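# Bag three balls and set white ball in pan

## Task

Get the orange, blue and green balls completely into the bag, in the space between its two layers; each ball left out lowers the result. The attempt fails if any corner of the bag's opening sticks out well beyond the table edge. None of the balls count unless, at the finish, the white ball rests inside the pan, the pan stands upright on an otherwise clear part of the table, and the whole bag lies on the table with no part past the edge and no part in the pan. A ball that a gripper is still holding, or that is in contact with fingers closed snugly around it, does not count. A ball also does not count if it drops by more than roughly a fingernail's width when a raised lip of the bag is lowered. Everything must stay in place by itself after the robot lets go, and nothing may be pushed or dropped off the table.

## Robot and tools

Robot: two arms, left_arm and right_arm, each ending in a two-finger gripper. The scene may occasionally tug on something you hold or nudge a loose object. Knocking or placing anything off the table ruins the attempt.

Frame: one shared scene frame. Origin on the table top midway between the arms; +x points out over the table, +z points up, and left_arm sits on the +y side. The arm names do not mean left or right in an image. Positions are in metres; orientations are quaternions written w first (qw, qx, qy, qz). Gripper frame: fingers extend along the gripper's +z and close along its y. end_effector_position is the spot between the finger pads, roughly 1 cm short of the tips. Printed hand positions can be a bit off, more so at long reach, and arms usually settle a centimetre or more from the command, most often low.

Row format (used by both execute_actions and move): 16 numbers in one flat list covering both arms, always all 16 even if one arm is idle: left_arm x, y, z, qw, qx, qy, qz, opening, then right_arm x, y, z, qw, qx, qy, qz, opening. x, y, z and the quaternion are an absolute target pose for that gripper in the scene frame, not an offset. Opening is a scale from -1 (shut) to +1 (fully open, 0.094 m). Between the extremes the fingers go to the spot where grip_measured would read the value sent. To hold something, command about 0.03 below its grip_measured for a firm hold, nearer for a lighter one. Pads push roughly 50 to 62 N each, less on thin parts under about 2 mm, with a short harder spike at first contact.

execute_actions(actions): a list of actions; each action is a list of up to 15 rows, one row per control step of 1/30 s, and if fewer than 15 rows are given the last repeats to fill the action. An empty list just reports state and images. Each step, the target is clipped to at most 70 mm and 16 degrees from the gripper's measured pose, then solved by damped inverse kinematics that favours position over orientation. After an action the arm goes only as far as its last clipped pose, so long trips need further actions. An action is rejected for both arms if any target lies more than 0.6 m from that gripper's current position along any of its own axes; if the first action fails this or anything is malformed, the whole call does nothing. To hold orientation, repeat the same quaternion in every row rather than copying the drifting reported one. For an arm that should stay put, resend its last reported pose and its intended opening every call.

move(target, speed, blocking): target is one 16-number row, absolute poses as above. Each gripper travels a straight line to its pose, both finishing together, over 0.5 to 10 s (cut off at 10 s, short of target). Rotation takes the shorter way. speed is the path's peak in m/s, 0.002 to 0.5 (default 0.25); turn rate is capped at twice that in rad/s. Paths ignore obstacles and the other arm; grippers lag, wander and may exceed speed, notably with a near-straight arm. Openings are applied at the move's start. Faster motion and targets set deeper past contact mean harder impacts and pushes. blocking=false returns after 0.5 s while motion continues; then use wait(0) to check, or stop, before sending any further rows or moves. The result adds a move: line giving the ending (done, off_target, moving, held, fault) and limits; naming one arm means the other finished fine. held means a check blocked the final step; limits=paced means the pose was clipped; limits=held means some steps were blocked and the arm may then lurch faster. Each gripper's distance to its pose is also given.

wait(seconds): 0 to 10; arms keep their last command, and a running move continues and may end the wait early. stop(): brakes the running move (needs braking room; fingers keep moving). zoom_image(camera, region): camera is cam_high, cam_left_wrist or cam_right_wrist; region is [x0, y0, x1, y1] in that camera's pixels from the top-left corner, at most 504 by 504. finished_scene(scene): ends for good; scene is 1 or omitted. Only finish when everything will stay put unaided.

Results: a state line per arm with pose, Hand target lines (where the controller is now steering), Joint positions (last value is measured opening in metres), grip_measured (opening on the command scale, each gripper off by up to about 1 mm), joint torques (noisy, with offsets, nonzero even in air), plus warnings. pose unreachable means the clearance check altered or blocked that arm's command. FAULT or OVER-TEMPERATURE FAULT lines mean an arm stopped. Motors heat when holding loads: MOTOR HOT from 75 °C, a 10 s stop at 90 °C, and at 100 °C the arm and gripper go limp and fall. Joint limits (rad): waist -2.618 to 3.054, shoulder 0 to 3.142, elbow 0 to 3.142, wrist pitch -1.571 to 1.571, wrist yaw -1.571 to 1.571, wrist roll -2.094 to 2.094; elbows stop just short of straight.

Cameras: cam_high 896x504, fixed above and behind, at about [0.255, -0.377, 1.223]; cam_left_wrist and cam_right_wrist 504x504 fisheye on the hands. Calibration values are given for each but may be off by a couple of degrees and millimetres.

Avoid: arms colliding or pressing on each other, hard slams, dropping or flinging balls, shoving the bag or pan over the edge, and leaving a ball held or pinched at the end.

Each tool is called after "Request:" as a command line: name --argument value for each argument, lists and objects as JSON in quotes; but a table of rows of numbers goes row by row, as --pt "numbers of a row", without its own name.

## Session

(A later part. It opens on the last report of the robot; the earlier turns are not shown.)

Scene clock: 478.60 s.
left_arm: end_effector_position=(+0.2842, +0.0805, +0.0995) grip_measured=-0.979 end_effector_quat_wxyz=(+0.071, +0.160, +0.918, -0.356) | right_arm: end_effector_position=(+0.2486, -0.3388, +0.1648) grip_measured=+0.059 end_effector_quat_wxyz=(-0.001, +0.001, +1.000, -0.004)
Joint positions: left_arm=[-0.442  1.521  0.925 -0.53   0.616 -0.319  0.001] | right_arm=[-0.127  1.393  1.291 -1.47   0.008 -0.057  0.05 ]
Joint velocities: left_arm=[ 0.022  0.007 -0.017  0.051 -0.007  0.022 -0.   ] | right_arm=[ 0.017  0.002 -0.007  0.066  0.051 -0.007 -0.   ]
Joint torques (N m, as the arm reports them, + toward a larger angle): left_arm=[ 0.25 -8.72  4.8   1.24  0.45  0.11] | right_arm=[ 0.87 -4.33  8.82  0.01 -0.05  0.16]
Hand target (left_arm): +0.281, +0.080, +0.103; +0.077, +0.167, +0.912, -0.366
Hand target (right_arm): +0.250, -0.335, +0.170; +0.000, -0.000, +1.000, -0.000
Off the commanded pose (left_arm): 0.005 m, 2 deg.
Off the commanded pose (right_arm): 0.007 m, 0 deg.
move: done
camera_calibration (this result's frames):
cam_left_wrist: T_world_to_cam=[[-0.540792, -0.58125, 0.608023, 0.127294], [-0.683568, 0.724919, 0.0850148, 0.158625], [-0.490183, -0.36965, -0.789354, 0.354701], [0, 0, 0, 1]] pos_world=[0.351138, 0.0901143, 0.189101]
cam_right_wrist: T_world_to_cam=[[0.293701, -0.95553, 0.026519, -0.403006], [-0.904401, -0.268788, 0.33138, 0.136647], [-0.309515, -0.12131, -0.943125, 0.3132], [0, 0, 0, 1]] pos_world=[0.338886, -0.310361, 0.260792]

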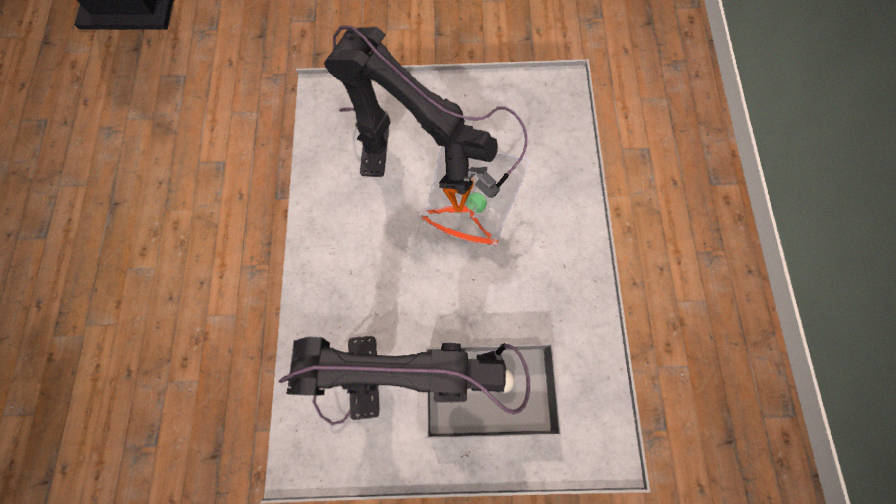

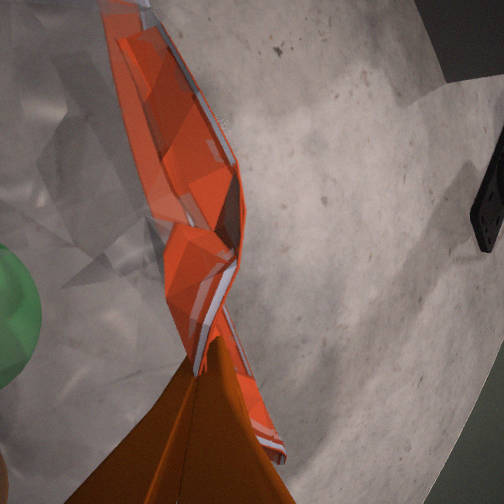

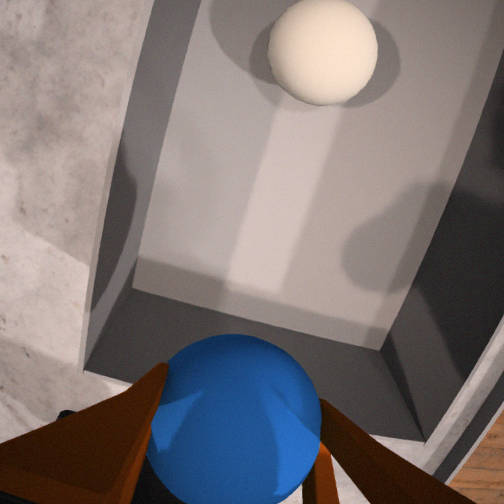

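Request:
move --target '[0.281,0.080,0.103,0.0768,0.1663,0.9122,-0.3663,-1, 0.252,0.0,0.075,0.4967,-0.4096,0.7094,0.2868,0.05]' --speed 0.25

Request:
move --target '[0.281,0.080,0.103,0.0768,0.1663,0.9122,-0.3663,-1, 0.280,0.056,0.062,0.4967,-0.4096,0.7094,0.2868,0.05]' --speed 0.06

Scene clock: 485.63 s.
left_arm: end_effector_position=(+0.2842, +0.0805, +0.0995) grip_measured=-0.979 end_effector_quat_wxyz=(+0.071, +0.160, +0.918, -0.356) | right_arm: end_effector_position=(+0.2577, +0.0026, +0.0785) grip_measured=+0.059 end_effector_quat_wxyz=(+0.505, -0.395, +0.713, +0.286)
Joint positions: left_arm=[-0.442  1.521  0.925 -0.53   0.616 -0.319  0.001] | right_arm=[ 0.838  1.67   0.358  0.976 -0.109 -0.028  0.05 ]
Joint velocities: left_arm=[-0.007  0.007 -0.017 -0.007 -0.007  0.051  0.   ] | right_arm=[-0.012  0.012 -0.002 -0.051  0.037 -0.007 -0.001]
Joint torques (N m, as the arm reports them, + toward a larger angle): left_arm=[ 0.22 -8.71  4.83  1.23  0.44  0.1 ] | right_arm=[ 0.51 -5.43  3.97  1.91 -0.17 -0.09]
Hand target (left_arm): +0.281, +0.080, +0.103; +0.077, +0.167, +0.912, -0.366
Hand target (right_arm): +0.252, +0.002, +0.075; +0.502, -0.402, +0.709, +0.288
Off the commanded pose (left_arm): 0.005 m, 2 deg.
Off the commanded pose (right_arm): 0.007 m, 2 deg.
move: done
camera_calibration (this result's frames):
cam_left_wrist: T_world_to_cam=[[-0.540792, -0.58125, 0.608023, 0.127294], [-0.683568, 0.724919, 0.0850148, 0.158625], [-0.490183, -0.36965, -0.789354, 0.354701], [0, 0, 0, 1]] pos_world=[0.351138, 0.0901143, 0.189101]
cam_right_wrist: T_world_to_cam=[[0.856151, -0.43654, 0.276474, -0.243154], [-0.0915351, -0.654717, -0.750311, 0.141665], [0.508553, 0.617073, -0.600495, 0.0364721], [0, 0, 0, 1]] pos_world=[0.202596, -0.035902, 0.19542]

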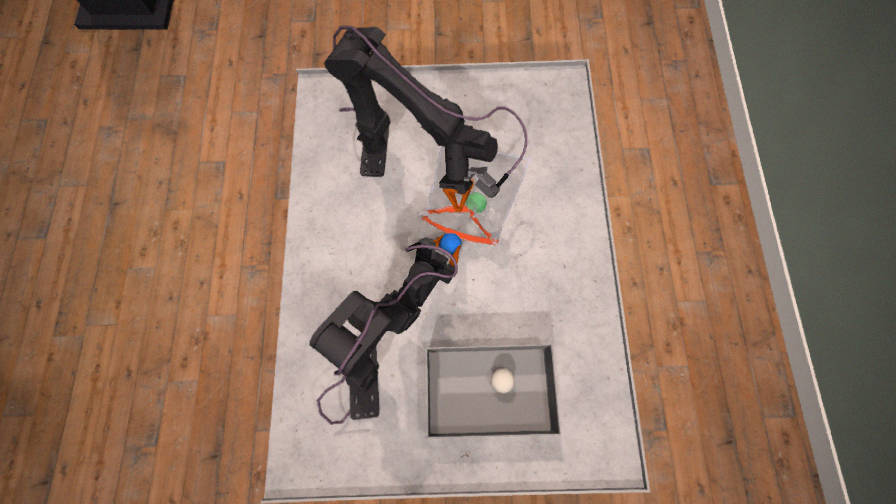

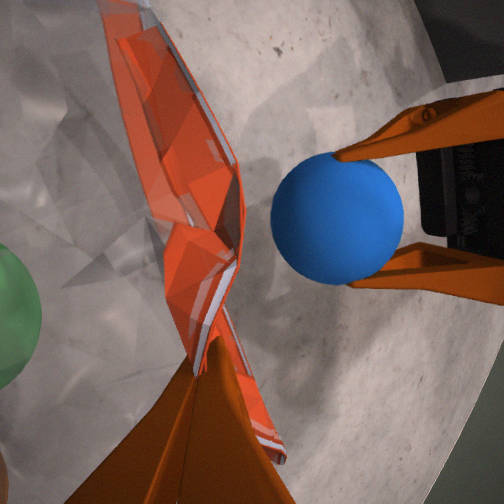

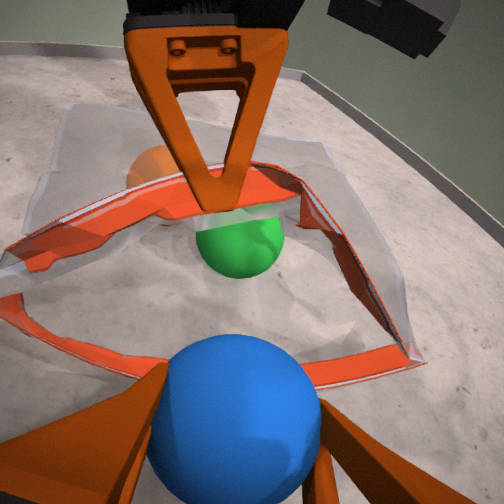

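Scene clock: 486.93 s.
left_arm: end_effector_position=(+0.2842, +0.0805, +0.0995) grip_measured=-0.979 end_effector_quat_wxyz=(+0.071, +0.160, +0.918, -0.356) | right_arm: end_effector_position=(+0.2787, +0.0488, +0.0592) grip_measured=+0.059 end_effector_quat_wxyz=(+0.494, -0.406, +0.713, +0.287)
Joint positions: left_arm=[-0.442  1.521  0.925 -0.53   0.616 -0.319  0.001] | right_arm=[ 0.868  1.889  0.556  0.977 -0.1   -0.028  0.05 ]
Joint velocities: left_arm=[-0.017  0.002  0.002  0.037  0.007 -0.066 -0.   ] | right_arm=[ 0.002 -0.007 -0.007  0.022 -0.022  0.022 -0.001]
Joint torques (N m, as the arm reports them, + toward a larger angle): left_arm=[ 0.29 -8.73  4.8   1.24  0.44  0.1 ] | right_arm=[ 0.83 -7.51  7.46  1.6   0.04 -0.06]
Hand target (left_arm): +0.281, +0.080, +0.103; +0.077, +0.167, +0.912, -0.366
Hand target (right_arm): +0.279, +0.056, +0.062; +0.497, -0.409, +0.709, +0.287
Off the commanded pose (left_arm): 0.005 m, 2 deg.
Off the commanded pose (right_arm): 0.008 m, 1 deg.
move: done
camera_calibration (this result's frames):
cam_left_wrist: T_world_to_cam=[[-0.540792, -0.58125, 0.608023, 0.127294], [-0.683568, 0.724919, 0.0850148, 0.158625], [-0.490183, -0.36965, -0.789354, 0.354701], [0, 0, 0, 1]] pos_world=[0.351138, 0.0901143, 0.189101]
cam_right_wrist: T_world_to_cam=[[0.868407, -0.412363, 0.275365, -0.240067], [-0.0843946, -0.670152, -0.737411, 0.157386], [0.488617, 0.617133, -0.616766, -0.0078114], [0, 0, 0, 1]] pos_world=[0.225575, 0.0112988, 0.177347]

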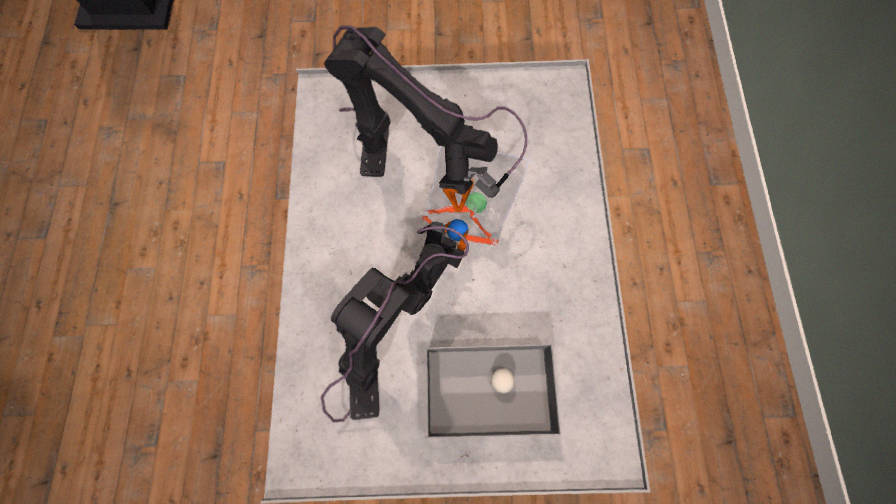

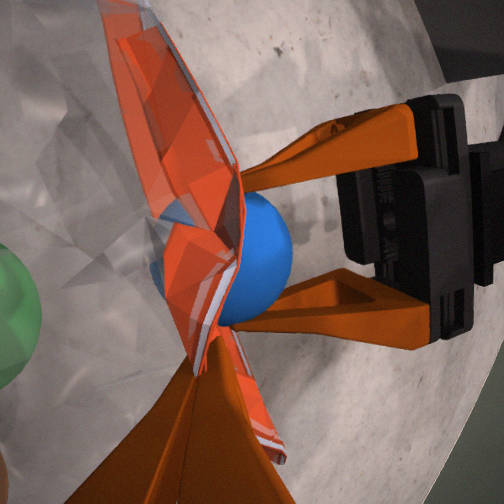

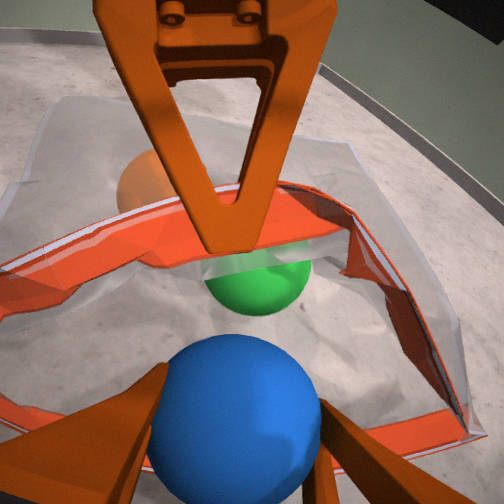

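Request:
move --target '[0.281,0.080,0.103,0.0768,0.1663,0.9122,-0.3663,-1, 0.292,0.078,0.044,0.4967,-0.4096,0.7094,0.2868,0.05]' --speed 0.05

Request:
move --target '[0.281,0.080,0.103,0.0768,0.1663,0.9122,-0.3663,-1, 0.310,0.114,0.033,0.4967,-0.4096,0.7094,0.2868,0.05]' --speed 0.05

Scene clock: 491.43 s.
left_arm: end_effector_position=(+0.2842, +0.0805, +0.0995) grip_measured=-0.979 end_effector_quat_wxyz=(+0.071, +0.160, +0.918, -0.356) | right_arm: end_effector_position=(+0.2912, +0.0710, +0.0428) grip_measured=+0.059 end_effector_quat_wxyz=(+0.494, -0.407, +0.713, +0.286)
Joint positions: left_arm=[-0.442  1.521  0.925 -0.53   0.616 -0.319  0.001] | right_arm=[ 0.877  2.018  0.658  1.003 -0.093 -0.028  0.05 ]
Joint velocities: left_arm=[-0.012  0.007  0.007 -0.022  0.095 -0.066  0.001] | right_arm=[ 0.007 -0.002 -0.007 -0.051 -0.051 -0.007  0.   ]
Joint torques (N m, as the arm reports them, + toward a larger angle): left_arm=[ 0.27 -8.71  4.81  1.22  0.44  0.11] | right_arm=[ 0.82 -8.12  6.94  1.68  0.05 -0.01]
Hand target (left_arm): +0.281, +0.080, +0.103; +0.077, +0.167, +0.912, -0.366
Hand target (right_arm): +0.291, +0.078, +0.044; +0.497, -0.410, +0.709, +0.287
Off the commanded pose (left_arm): 0.005 m, 2 deg.
Off the commanded pose (right_arm): 0.007 m, 1 deg.
move: done
camera_calibration (this result's frames):
cam_left_wrist: T_world_to_cam=[[-0.540792, -0.58125, 0.608023, 0.127294], [-0.683568, 0.724919, 0.0850148, 0.158625], [-0.490183, -0.36965, -0.789354, 0.354701], [0, 0, 0, 1]] pos_world=[0.351138, 0.0901143, 0.189101]
cam_right_wrist: T_world_to_cam=[[0.869124, -0.409472, 0.27741, -0.23777], [-0.0821307, -0.672582, -0.735451, 0.160606], [0.487727, 0.616415, -0.618187, -0.0373271], [0, 0, 0, 1]] pos_world=[0.238048, 0.0336693, 0.161002]

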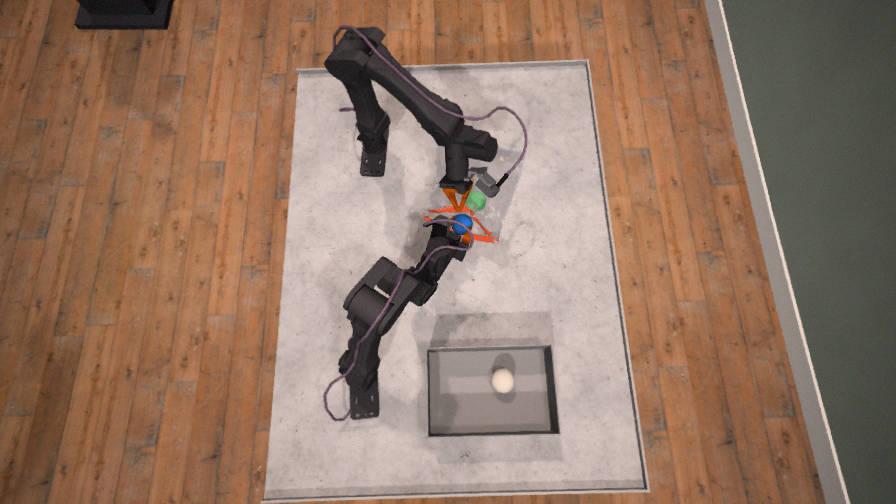

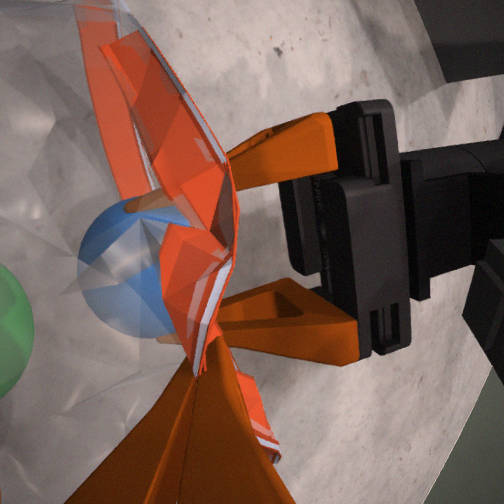

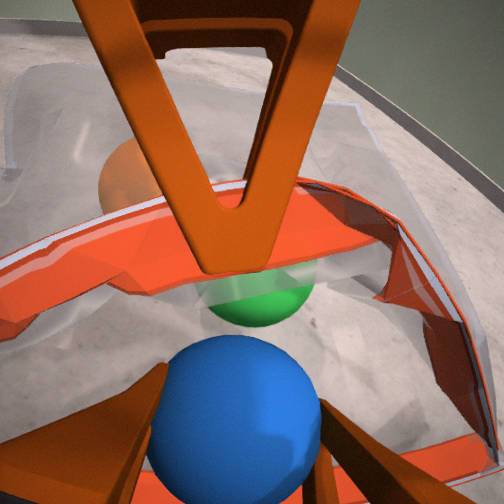

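Scene clock: 492.67 s.
left_arm: end_effector_position=(+0.2846, +0.0809, +0.0995) grip_measured=-0.979 end_effector_quat_wxyz=(+0.072, +0.159, +0.918, -0.355) | right_arm: end_effector_position=(+0.3114, +0.1085, +0.0430) grip_measured=+0.059 end_effector_quat_wxyz=(+0.511, -0.404, +0.700, +0.293)
Joint positions: left_arm=[-0.441  1.521  0.925 -0.53   0.615 -0.319  0.001] | right_arm=[ 0.893  2.141  0.826  1.003 -0.079 -0.028  0.05 ]
Joint velocities: left_arm=[-0.007 -0.007  0.002  0.022 -0.007  0.007  0.   ] | right_arm=[-0.002 -0.007 -0.002 -0.066 -0.022 -0.022 -0.001]
Joint torques (N m, as the arm reports them, + toward a larger angle): left_arm=[ 0.2  -8.71  4.8   1.23  0.44  0.11] | right_arm=[ 0.89 -9.32  7.65  1.24  0.08  0.05]
Hand target (left_arm): +0.281, +0.080, +0.103; +0.076, +0.166, +0.912, -0.366
Hand target (right_arm): +0.309, +0.114, +0.033; +0.497, -0.409, +0.709, +0.287
Off the commanded pose (left_arm): 0.005 m, 2 deg.
Off the commanded pose (right_arm): 0.012 m, 2 deg.
move: off_target (right_arm)
camera_calibration (this result's frames):
cam_left_wrist: T_world_to_cam=[[-0.539913, -0.582345, 0.607757, 0.12765], [-0.684806, 0.723738, 0.0851141, 0.159066], [-0.489422, -0.370242, -0.789549, 0.354886], [0, 0, 0, 1]] pos_world=[0.351539, 0.0906078, 0.18908]
cam_right_wrist: T_world_to_cam=[[0.861247, -0.417673, 0.289488, -0.237265], [-0.0579378, -0.646635, -0.760596, 0.17837], [0.504873, 0.638289, -0.581111, -0.0794974], [0, 0, 0, 1]] pos_world=[0.254814, 0.0669836, 0.158156]

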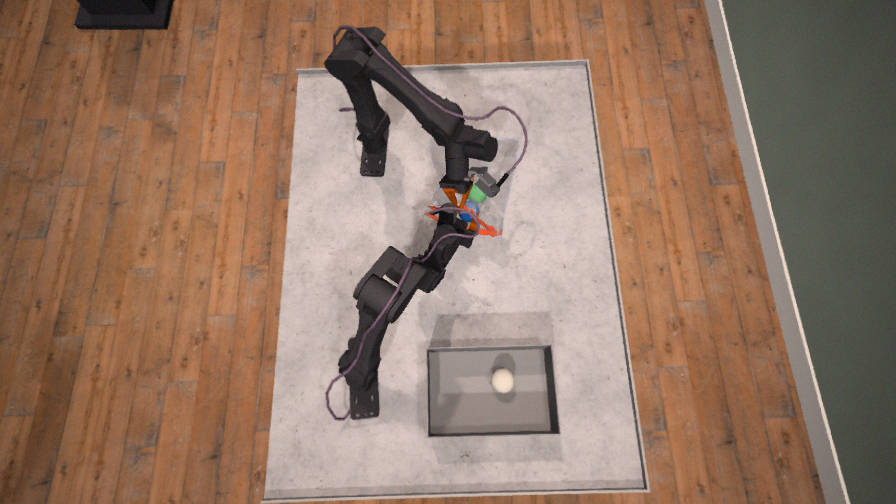

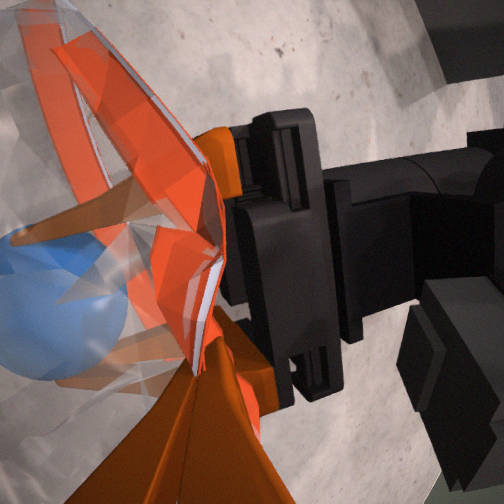

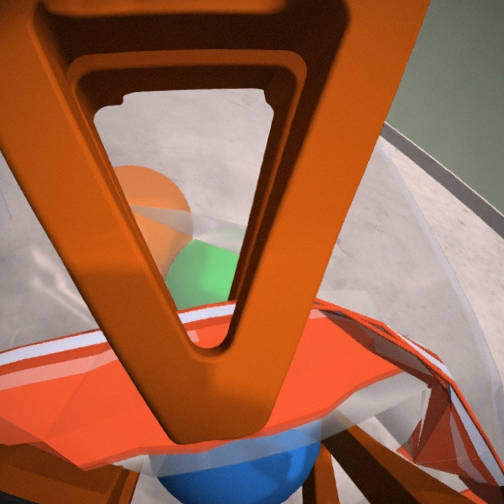

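Request:
move --target '[0.281,0.080,0.103,0.0768,0.1663,0.9122,-0.3663,-1, 0.290,0.070,0.036,0.4967,-0.4096,0.7094,0.2868,0.05]' --speed 0.05

Request:
move --target '[0.281,0.080,0.103,0.0768,0.1663,0.9122,-0.3663,-1, 0.292,0.074,0.062,0.4967,-0.4096,0.7094,0.2868,0.05]' --speed 0.04

Scene clock: 501.00 s.
left_arm: end_effector_position=(+0.2844, +0.0807, +0.0997) grip_measured=-0.979 end_effector_quat_wxyz=(+0.071, +0.160, +0.918, -0.356) | right_arm: end_effector_position=(+0.2915, +0.0790, +0.0423) grip_measured=+0.059 end_effector_quat_wxyz=(+0.507, -0.406, +0.701, +0.294)
Joint positions: left_arm=[-0.441  1.521  0.925 -0.53   0.617 -0.319  0.001] | right_arm=[ 0.887  2.066  0.673  1.074 -0.091 -0.028  0.05 ]
Joint velocities: left_arm=[-0.012 -0.012 -0.012 -0.007 -0.051 -0.022  0.001] | right_arm=[ 0.012 -0.027  0.012 -0.007 -0.081 -0.037 -0.001]
Joint torques (N m, as the arm reports them, + toward a larger angle): left_arm=[ 0.17 -8.76  4.82  1.22  0.43  0.11] | right_arm=[ -0.77 -11.05   2.74   1.53  -0.07  -0.1 ]
Hand target (left_arm): +0.281, +0.080, +0.103; +0.076, +0.167, +0.912, -0.366
Hand target (right_arm): +0.290, +0.070, +0.036; +0.497, -0.410, +0.709, +0.287
Off the commanded pose (left_arm): 0.005 m, 2 deg.
Off the commanded pose (right_arm): 0.011 m, 2 deg.
move: off_target (right_arm)
camera_calibration (this result's frames):
cam_left_wrist: T_world_to_cam=[[-0.53987, -0.580992, 0.609088, 0.127059], [-0.68414, 0.724426, 0.0846172, 0.158855], [-0.490401, -0.371019, -0.788576, 0.355093], [0, 0, 0, 1]] pos_world=[0.351412, 0.0904879, 0.189186]
cam_right_wrist: T_world_to_cam=[[0.86596, -0.411249, 0.284583, -0.233923], [-0.0601385, -0.650537, -0.75709, 0.158415], [0.496484, 0.638496, -0.588071, -0.048273], [0, 0, 0, 1]] pos_world=[0.236062, 0.0376764, 0.158117]

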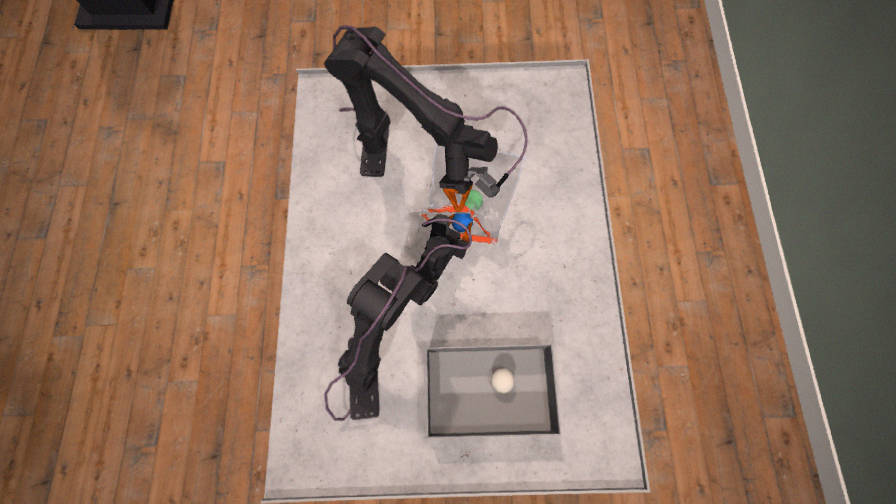

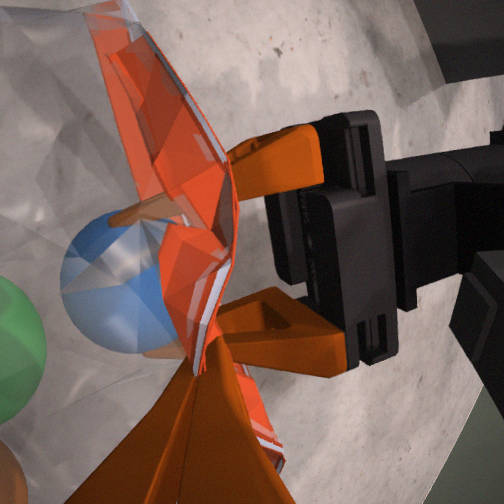

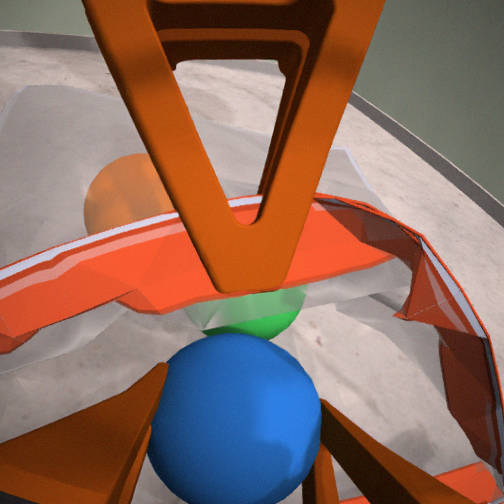

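Scene clock: 502.07 s.
left_arm: end_effector_position=(+0.2844, +0.0807, +0.0997) grip_measured=-0.979 end_effector_quat_wxyz=(+0.071, +0.160, +0.918, -0.356) | right_arm: end_effector_position=(+0.2891, +0.0756, +0.0561) grip_measured=+0.058 end_effector_quat_wxyz=(+0.494, -0.410, +0.711, +0.288)
Joint positions: left_arm=[-0.441  1.521  0.925 -0.53   0.617 -0.319  0.001] | right_arm=[ 0.887  1.969  0.673  0.941 -0.091 -0.028  0.05 ]
Joint velocities: left_arm=[ 0.002 -0.012  0.002  0.051  0.022 -0.007 -0.001] | right_arm=[ 0.007 -0.007 -0.002  0.022  0.037  0.022  0.   ]
Joint torques (N m, as the arm reports them, + toward a larger angle): left_arm=[ 0.17 -8.69  4.79  1.23  0.44  0.11] | right_arm=[ -0.49 -11.05   5.53   1.56  -0.05  -0.06]
Hand target (left_arm): +0.281, +0.080, +0.103; +0.077, +0.167, +0.912, -0.366
Hand target (right_arm): +0.292, +0.074, +0.062; +0.497, -0.410, +0.709, +0.287
Off the commanded pose (left_arm): 0.005 m, 2 deg.
Off the commanded pose (right_arm): 0.007 m, 0 deg.
move: done
camera_calibration (this result's frames):
cam_left_wrist: T_world_to_cam=[[-0.53987, -0.580992, 0.609088, 0.127059], [-0.68414, 0.724426, 0.0846172, 0.158855], [-0.490401, -0.371019, -0.788576, 0.355093], [0, 0, 0, 1]] pos_world=[0.351412, 0.0904879, 0.189186]
cam_right_wrist: T_world_to_cam=[[0.871732, -0.403094, 0.278566, -0.239119], [-0.075446, -0.672166, -0.736547, 0.171433], [0.48414, 0.621055, -0.61636, -0.0303139], [0, 0, 0, 1]] pos_world=[0.236058, 0.0376705, 0.174195]

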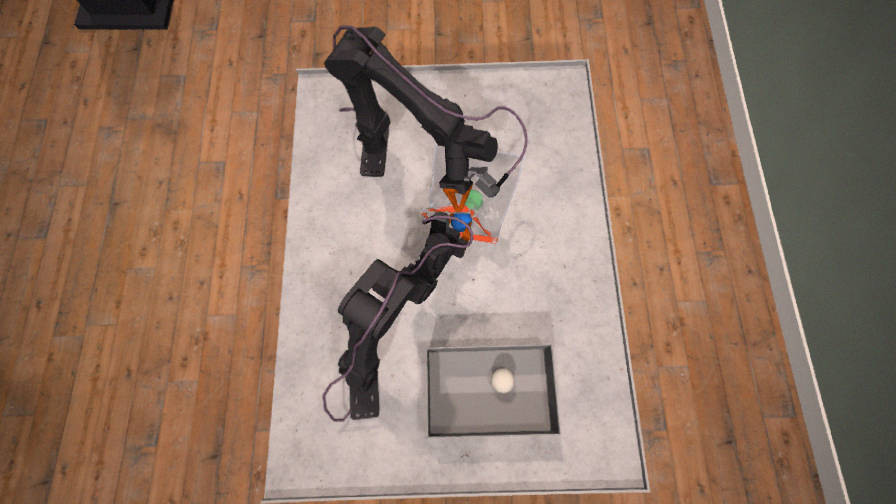

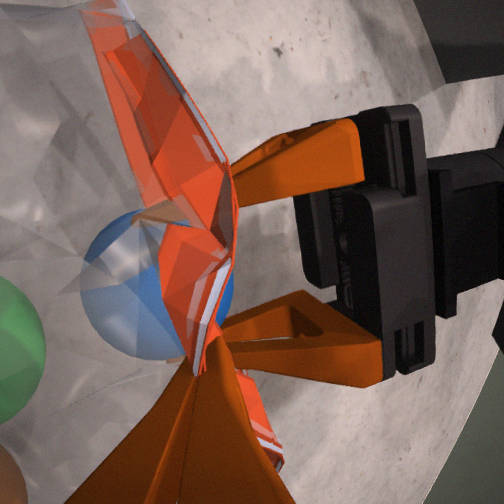

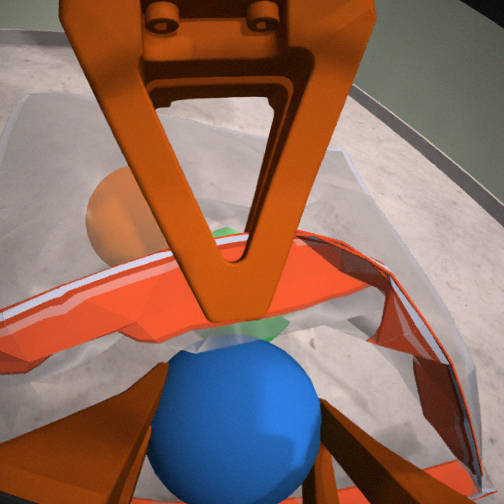

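Request:
move --target '[0.281,0.080,0.103,0.0768,0.1663,0.9122,-0.3663,-1, 0.314,0.113,0.050,0.4967,-0.4096,0.7094,0.2868,0.05]' --speed 0.04

Scene clock: 506.40 s.
left_arm: end_effector_position=(+0.2852, +0.0806, +0.0998) grip_measured=-0.979 end_effector_quat_wxyz=(+0.073, +0.160, +0.918, -0.356) | right_arm: end_effector_position=(+0.3102, +0.1046, +0.0442) grip_measured=+0.058 end_effector_quat_wxyz=(+0.491, -0.410, +0.713, +0.286)
Joint positions: left_arm=[-0.441  1.521  0.925 -0.527  0.615 -0.319  0.001] | right_arm=[ 0.887  2.092  0.83   0.898 -0.089 -0.028  0.05 ]
Joint velocities: left_arm=[-0.007 -0.007 -0.002 -0.007  0.007  0.037 -0.   ] | right_arm=[-0.022 -0.002  0.002 -0.066 -0.007  0.007 -0.001]
Joint torques (N m, as the arm reports them, + toward a larger angle): left_arm=[ 0.15 -8.74  4.82  1.2   0.47  0.11] | right_arm=[ 0.37 -9.91  8.37  1.67  0.06  0.  ]
Hand target (left_arm): +0.281, +0.080, +0.103; +0.077, +0.167, +0.912, -0.366
Hand target (right_arm): +0.313, +0.113, +0.050; +0.497, -0.409, +0.709, +0.287
Off the commanded pose (left_arm): 0.005 m, 2 deg.
Off the commanded pose (right_arm): 0.011 m, 1 deg.
move: off_target (right_arm)
camera_calibration (this result's frames):
cam_left_wrist: T_world_to_cam=[[-0.541731, -0.581579, 0.606871, 0.128189], [-0.685189, 0.723742, 0.0819379, 0.160106], [-0.486872, -0.371433, -0.790565, 0.354776], [0, 0, 0, 1]] pos_world=[0.351877, 0.0904524, 0.189561]
cam_right_wrist: T_world_to_cam=[[0.872095, -0.40284, 0.277794, -0.242528], [-0.0801287, -0.677596, -0.731056, 0.185485], [0.482731, 0.615292, -0.623207, -0.0645798], [0, 0, 0, 1]] pos_world=[0.257545, 0.0677194, 0.162726]

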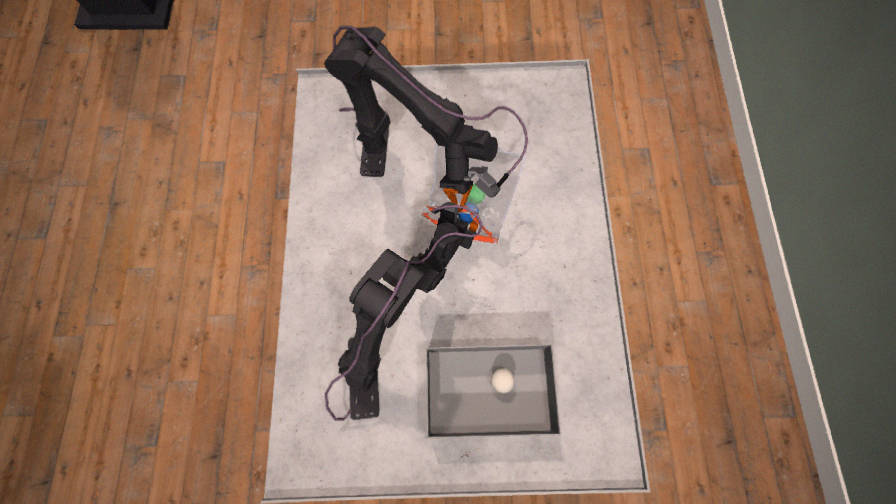

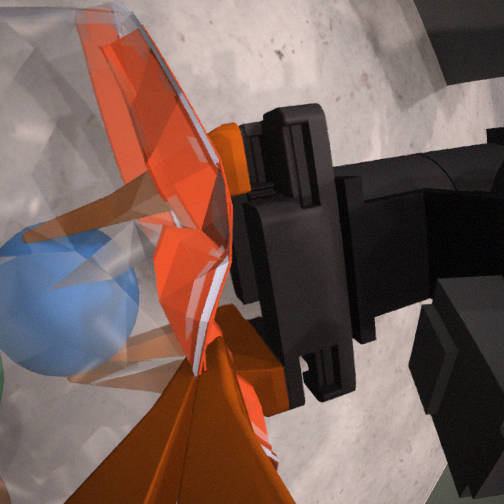

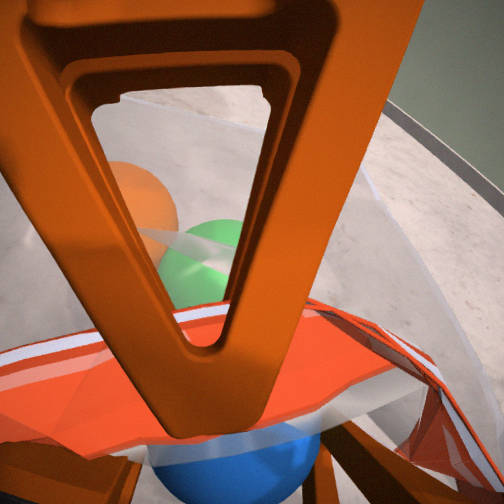

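Bottom lip stayed this time. Lower gently, release, withdraw.

Request:
execute_actions --actions '[[[0.281,0.080,0.103,0.0768,0.1663,0.9122,-0.3663,-1, 0.313,0.110,0.040,0.4967,-0.4096,0.7094,0.2868,0.05]],[[0.281,0.080,0.103,0.0768,0.1663,0.9122,-0.3663,-1, 0.313,0.110,0.040,0.4967,-0.4096,0.7094,0.2868,0.2]],[[0.281,0.080,0.103,0.0768,0.1663,0.9122,-0.3663,-1, 0.313,0.110,0.040,0.4967,-0.4096,0.7094,0.2868,0.4]]]'

Request:
move --target '[0.281,0.080,0.103,0.0768,0.1663,0.9122,-0.3663,-1, 0.276,0.040,0.046,0.4967,-0.4096,0.7094,0.2868,0.4]' --speed 0.06

Scene clock: 513.00 s.
left_arm: end_effector_position=(+0.2854, +0.0807, +0.0997) grip_measured=-0.979 end_effector_quat_wxyz=(+0.074, +0.160, +0.918, -0.355) | right_arm: end_effector_position=(+0.3110, +0.1052, +0.0369) grip_measured=+0.398 end_effector_quat_wxyz=(+0.494, -0.409, +0.712, +0.286)
Joint positions: left_arm=[-0.441  1.521  0.925 -0.526  0.614 -0.319  0.001] | right_arm=[ 0.887  2.126  0.831  0.938 -0.087 -0.028  0.066]
Joint velocities: left_arm=[ 0.002  0.012 -0.007  0.007  0.037  0.022 -0.001] | right_arm=[-0.012 -0.012  0.002 -0.007 -0.007  0.095 -0.   ]
Joint torques (N m, as the arm reports them, + toward a larger angle): left_arm=[ 0.2  -8.72  4.79  1.2   0.46  0.11] | right_arm=[  0.34 -10.45   6.93   1.6    0.03  -0.04]
Hand target (left_arm): +0.281, +0.080, +0.103; +0.077, +0.166, +0.912, -0.366
Hand target (right_arm): +0.313, +0.110, +0.040; +0.497, -0.410, +0.709, +0.287
Off the commanded pose (left_arm): 0.006 m, 2 deg.
Off the commanded pose (right_arm): 0.006 m, 0 deg.
camera_calibration (this result's frames):
cam_left_wrist: T_world_to_cam=[[-0.541954, -0.582276, 0.606004, 0.12859], [-0.685616, 0.723345, 0.0818706, 0.160344], [-0.486021, -0.371116, -0.791237, 0.354643], [0, 0, 0, 1]] pos_world=[0.351988, 0.0905045, 0.189554]
cam_right_wrist: T_world_to_cam=[[0.870115, -0.405848, 0.279619, -0.240132], [-0.0780242, -0.673631, -0.734937, 0.17972], [0.486633, 0.617663, -0.617803, -0.0716167], [0, 0, 0, 1]] pos_world=[0.257816, 0.0678425, 0.154983]

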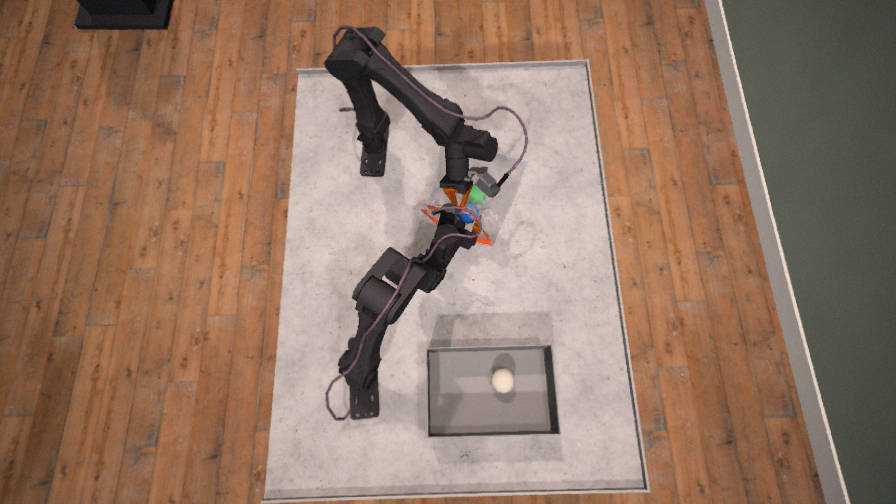

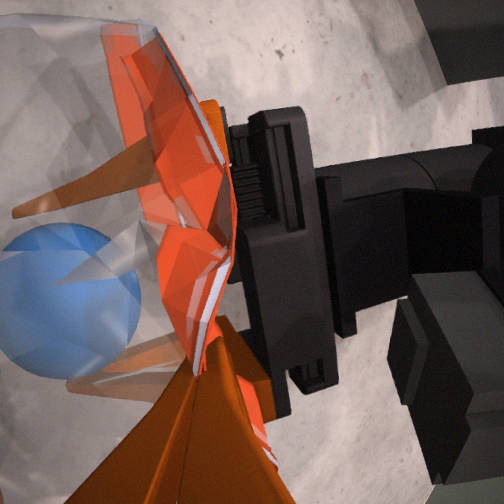

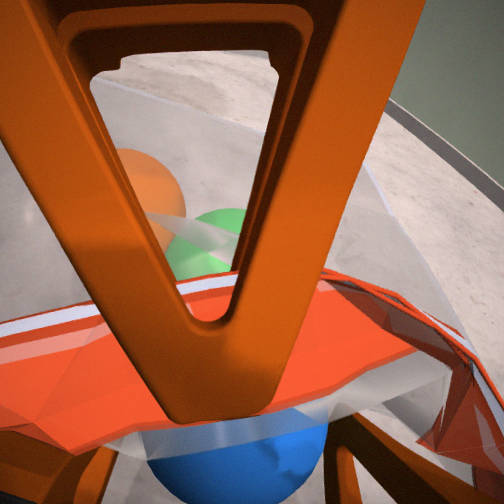

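Scene clock: 514.57 s.
left_arm: end_effector_position=(+0.2854, +0.0806, +0.0997) grip_measured=-0.979 end_effector_quat_wxyz=(+0.073, +0.160, +0.918, -0.355) | right_arm: end_effector_position=(+0.2752, +0.0428, +0.0371) grip_measured=+0.398 end_effector_quat_wxyz=(+0.486, -0.411, +0.717, +0.284)
Joint positions: left_arm=[-0.441  1.521  0.925 -0.526  0.614 -0.319  0.001] | right_arm=[ 0.862  1.961  0.529  1.056 -0.11  -0.036  0.066]
Joint velocities: left_arm=[ 0.002  0.027 -0.012  0.007  0.037 -0.022 -0.   ] | right_arm=[ 0.012 -0.022 -0.012  0.051 -0.022  0.037 -0.001]
Joint torques (N m, as the arm reports them, + toward a larger angle): left_arm=[ 0.14 -8.73  4.79  1.2   0.46  0.11] | right_arm=[ -0.73 -10.22   3.31   1.85  -0.15  -0.1 ]
Hand target (left_arm): +0.281, +0.080, +0.103; +0.077, +0.166, +0.912, -0.366
Hand target (right_arm): +0.277, +0.040, +0.046; +0.497, -0.410, +0.710, +0.286
Off the commanded pose (left_arm): 0.005 m, 2 deg.
Off the commanded pose (right_arm): 0.009 m, 2 deg.
move: done
camera_calibration (this result's frames):
cam_left_wrist: T_world_to_cam=[[-0.541947, -0.582006, 0.60627, 0.128472], [-0.685483, 0.723482, 0.0817718, 0.160302], [-0.486217, -0.371272, -0.791044, 0.354685], [0, 0, 0, 1]] pos_world=[0.351963, 0.0904805, 0.189575]
cam_right_wrist: T_world_to_cam=[[0.873604, -0.401708, 0.274676, -0.235293], [-0.0871956, -0.684516, -0.723765, 0.137577], [0.478762, 0.608333, -0.633023, -0.0123084], [0, 0, 0, 1]] pos_world=[0.223442, 0.00714203, 0.156411]

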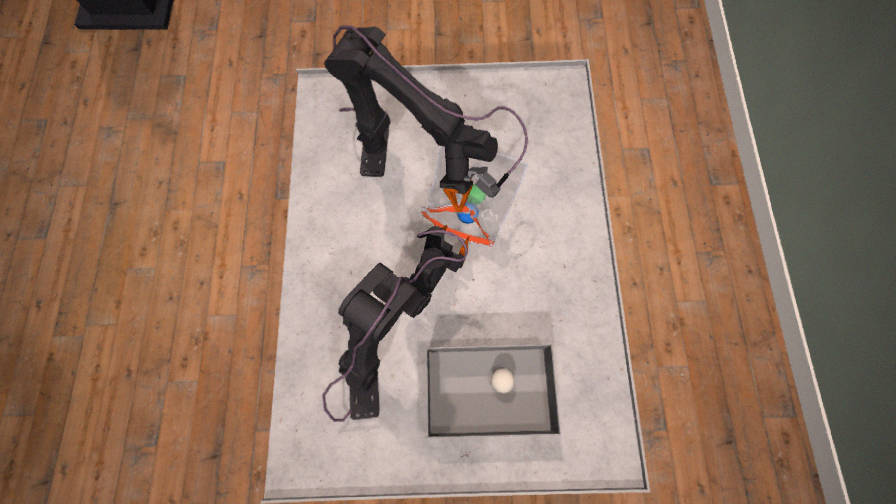

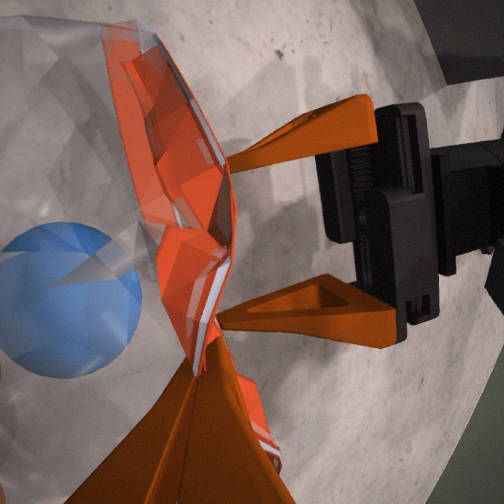

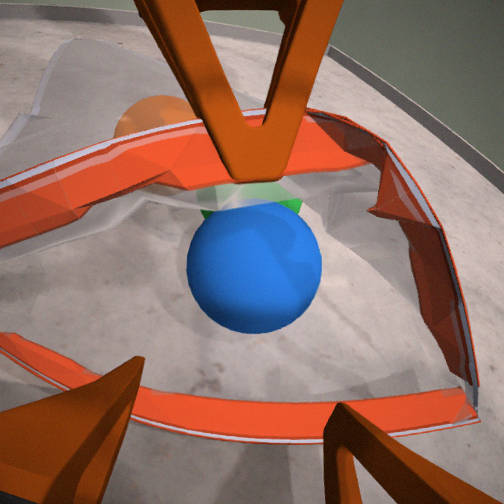

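Request:
execute_actions --actions '[]'

Scene clock: 529.30 s.
left_arm: end_effector_position=(+0.2854, +0.0806, +0.0997) grip_measured=-0.979 end_effector_quat_wxyz=(+0.073, +0.160, +0.918, -0.355) | right_arm: end_effector_position=(+0.2751, +0.0430, +0.0376) grip_measured=+0.398 end_effector_quat_wxyz=(+0.487, -0.411, +0.716, +0.284)
Joint positions: left_arm=[-0.441  1.521  0.925 -0.526  0.614 -0.319  0.001] | right_arm=[ 0.862  1.961  0.529  1.058 -0.111 -0.036  0.066]
Joint velocities: left_arm=[-0.007 -0.007  0.012 -0.007  0.007 -0.022  0.   ] | right_arm=[-0.012 -0.012 -0.002 -0.037  0.022  0.051 -0.001]
Joint torques (N m, as the arm reports them, + toward a larger angle): left_arm=[ 0.15 -8.73  4.83  1.2   0.47  0.12] | right_arm=[ -0.77 -10.31   3.26   1.87  -0.1   -0.08]
Hand target (left_arm): +0.281, +0.080, +0.103; +0.077, +0.166, +0.912, -0.366
Hand target (right_arm): +0.277, +0.040, +0.046; +0.496, -0.410, +0.710, +0.286
Off the commanded pose (left_arm): 0.005 m, 2 deg.
Off the commanded pose (right_arm): 0.009 m, 1 deg.
camera_calibration (this result's frames):
cam_left_wrist: T_world_to_cam=[[-0.541947, -0.582006, 0.60627, 0.128472], [-0.685483, 0.723482, 0.0817718, 0.160302], [-0.486217, -0.371272, -0.791044, 0.354685], [0, 0, 0, 1]] pos_world=[0.351963, 0.0904805, 0.189575]
cam_right_wrist: T_world_to_cam=[[0.873719, -0.401181, 0.275079, -0.235356], [-0.0854024, -0.683236, -0.725186, 0.137651], [0.478875, 0.610116, -0.631218, -0.0122865], [0, 0, 0, 1]] pos_world=[0.223275, 0.00712357, 0.156808]

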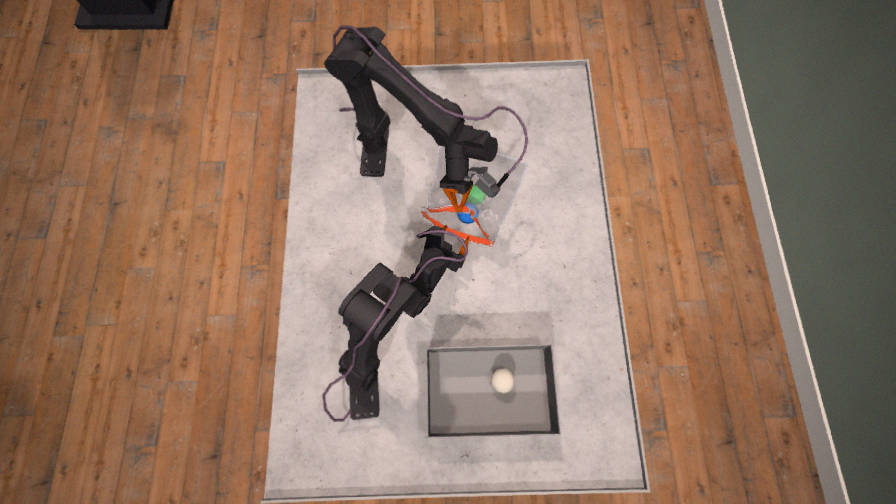

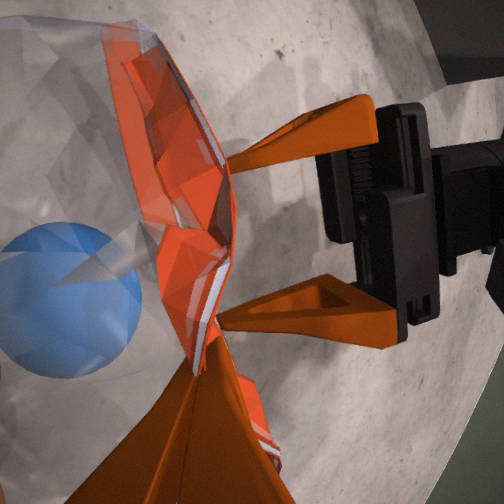

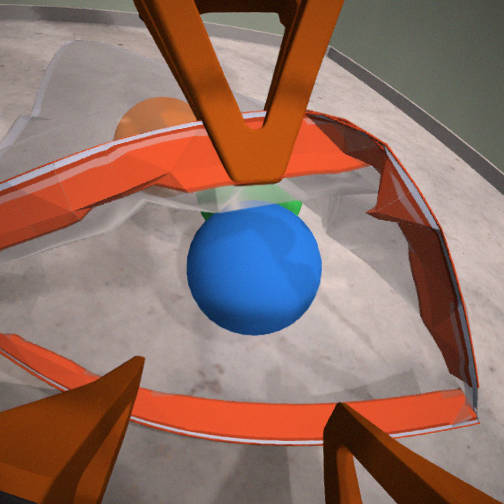

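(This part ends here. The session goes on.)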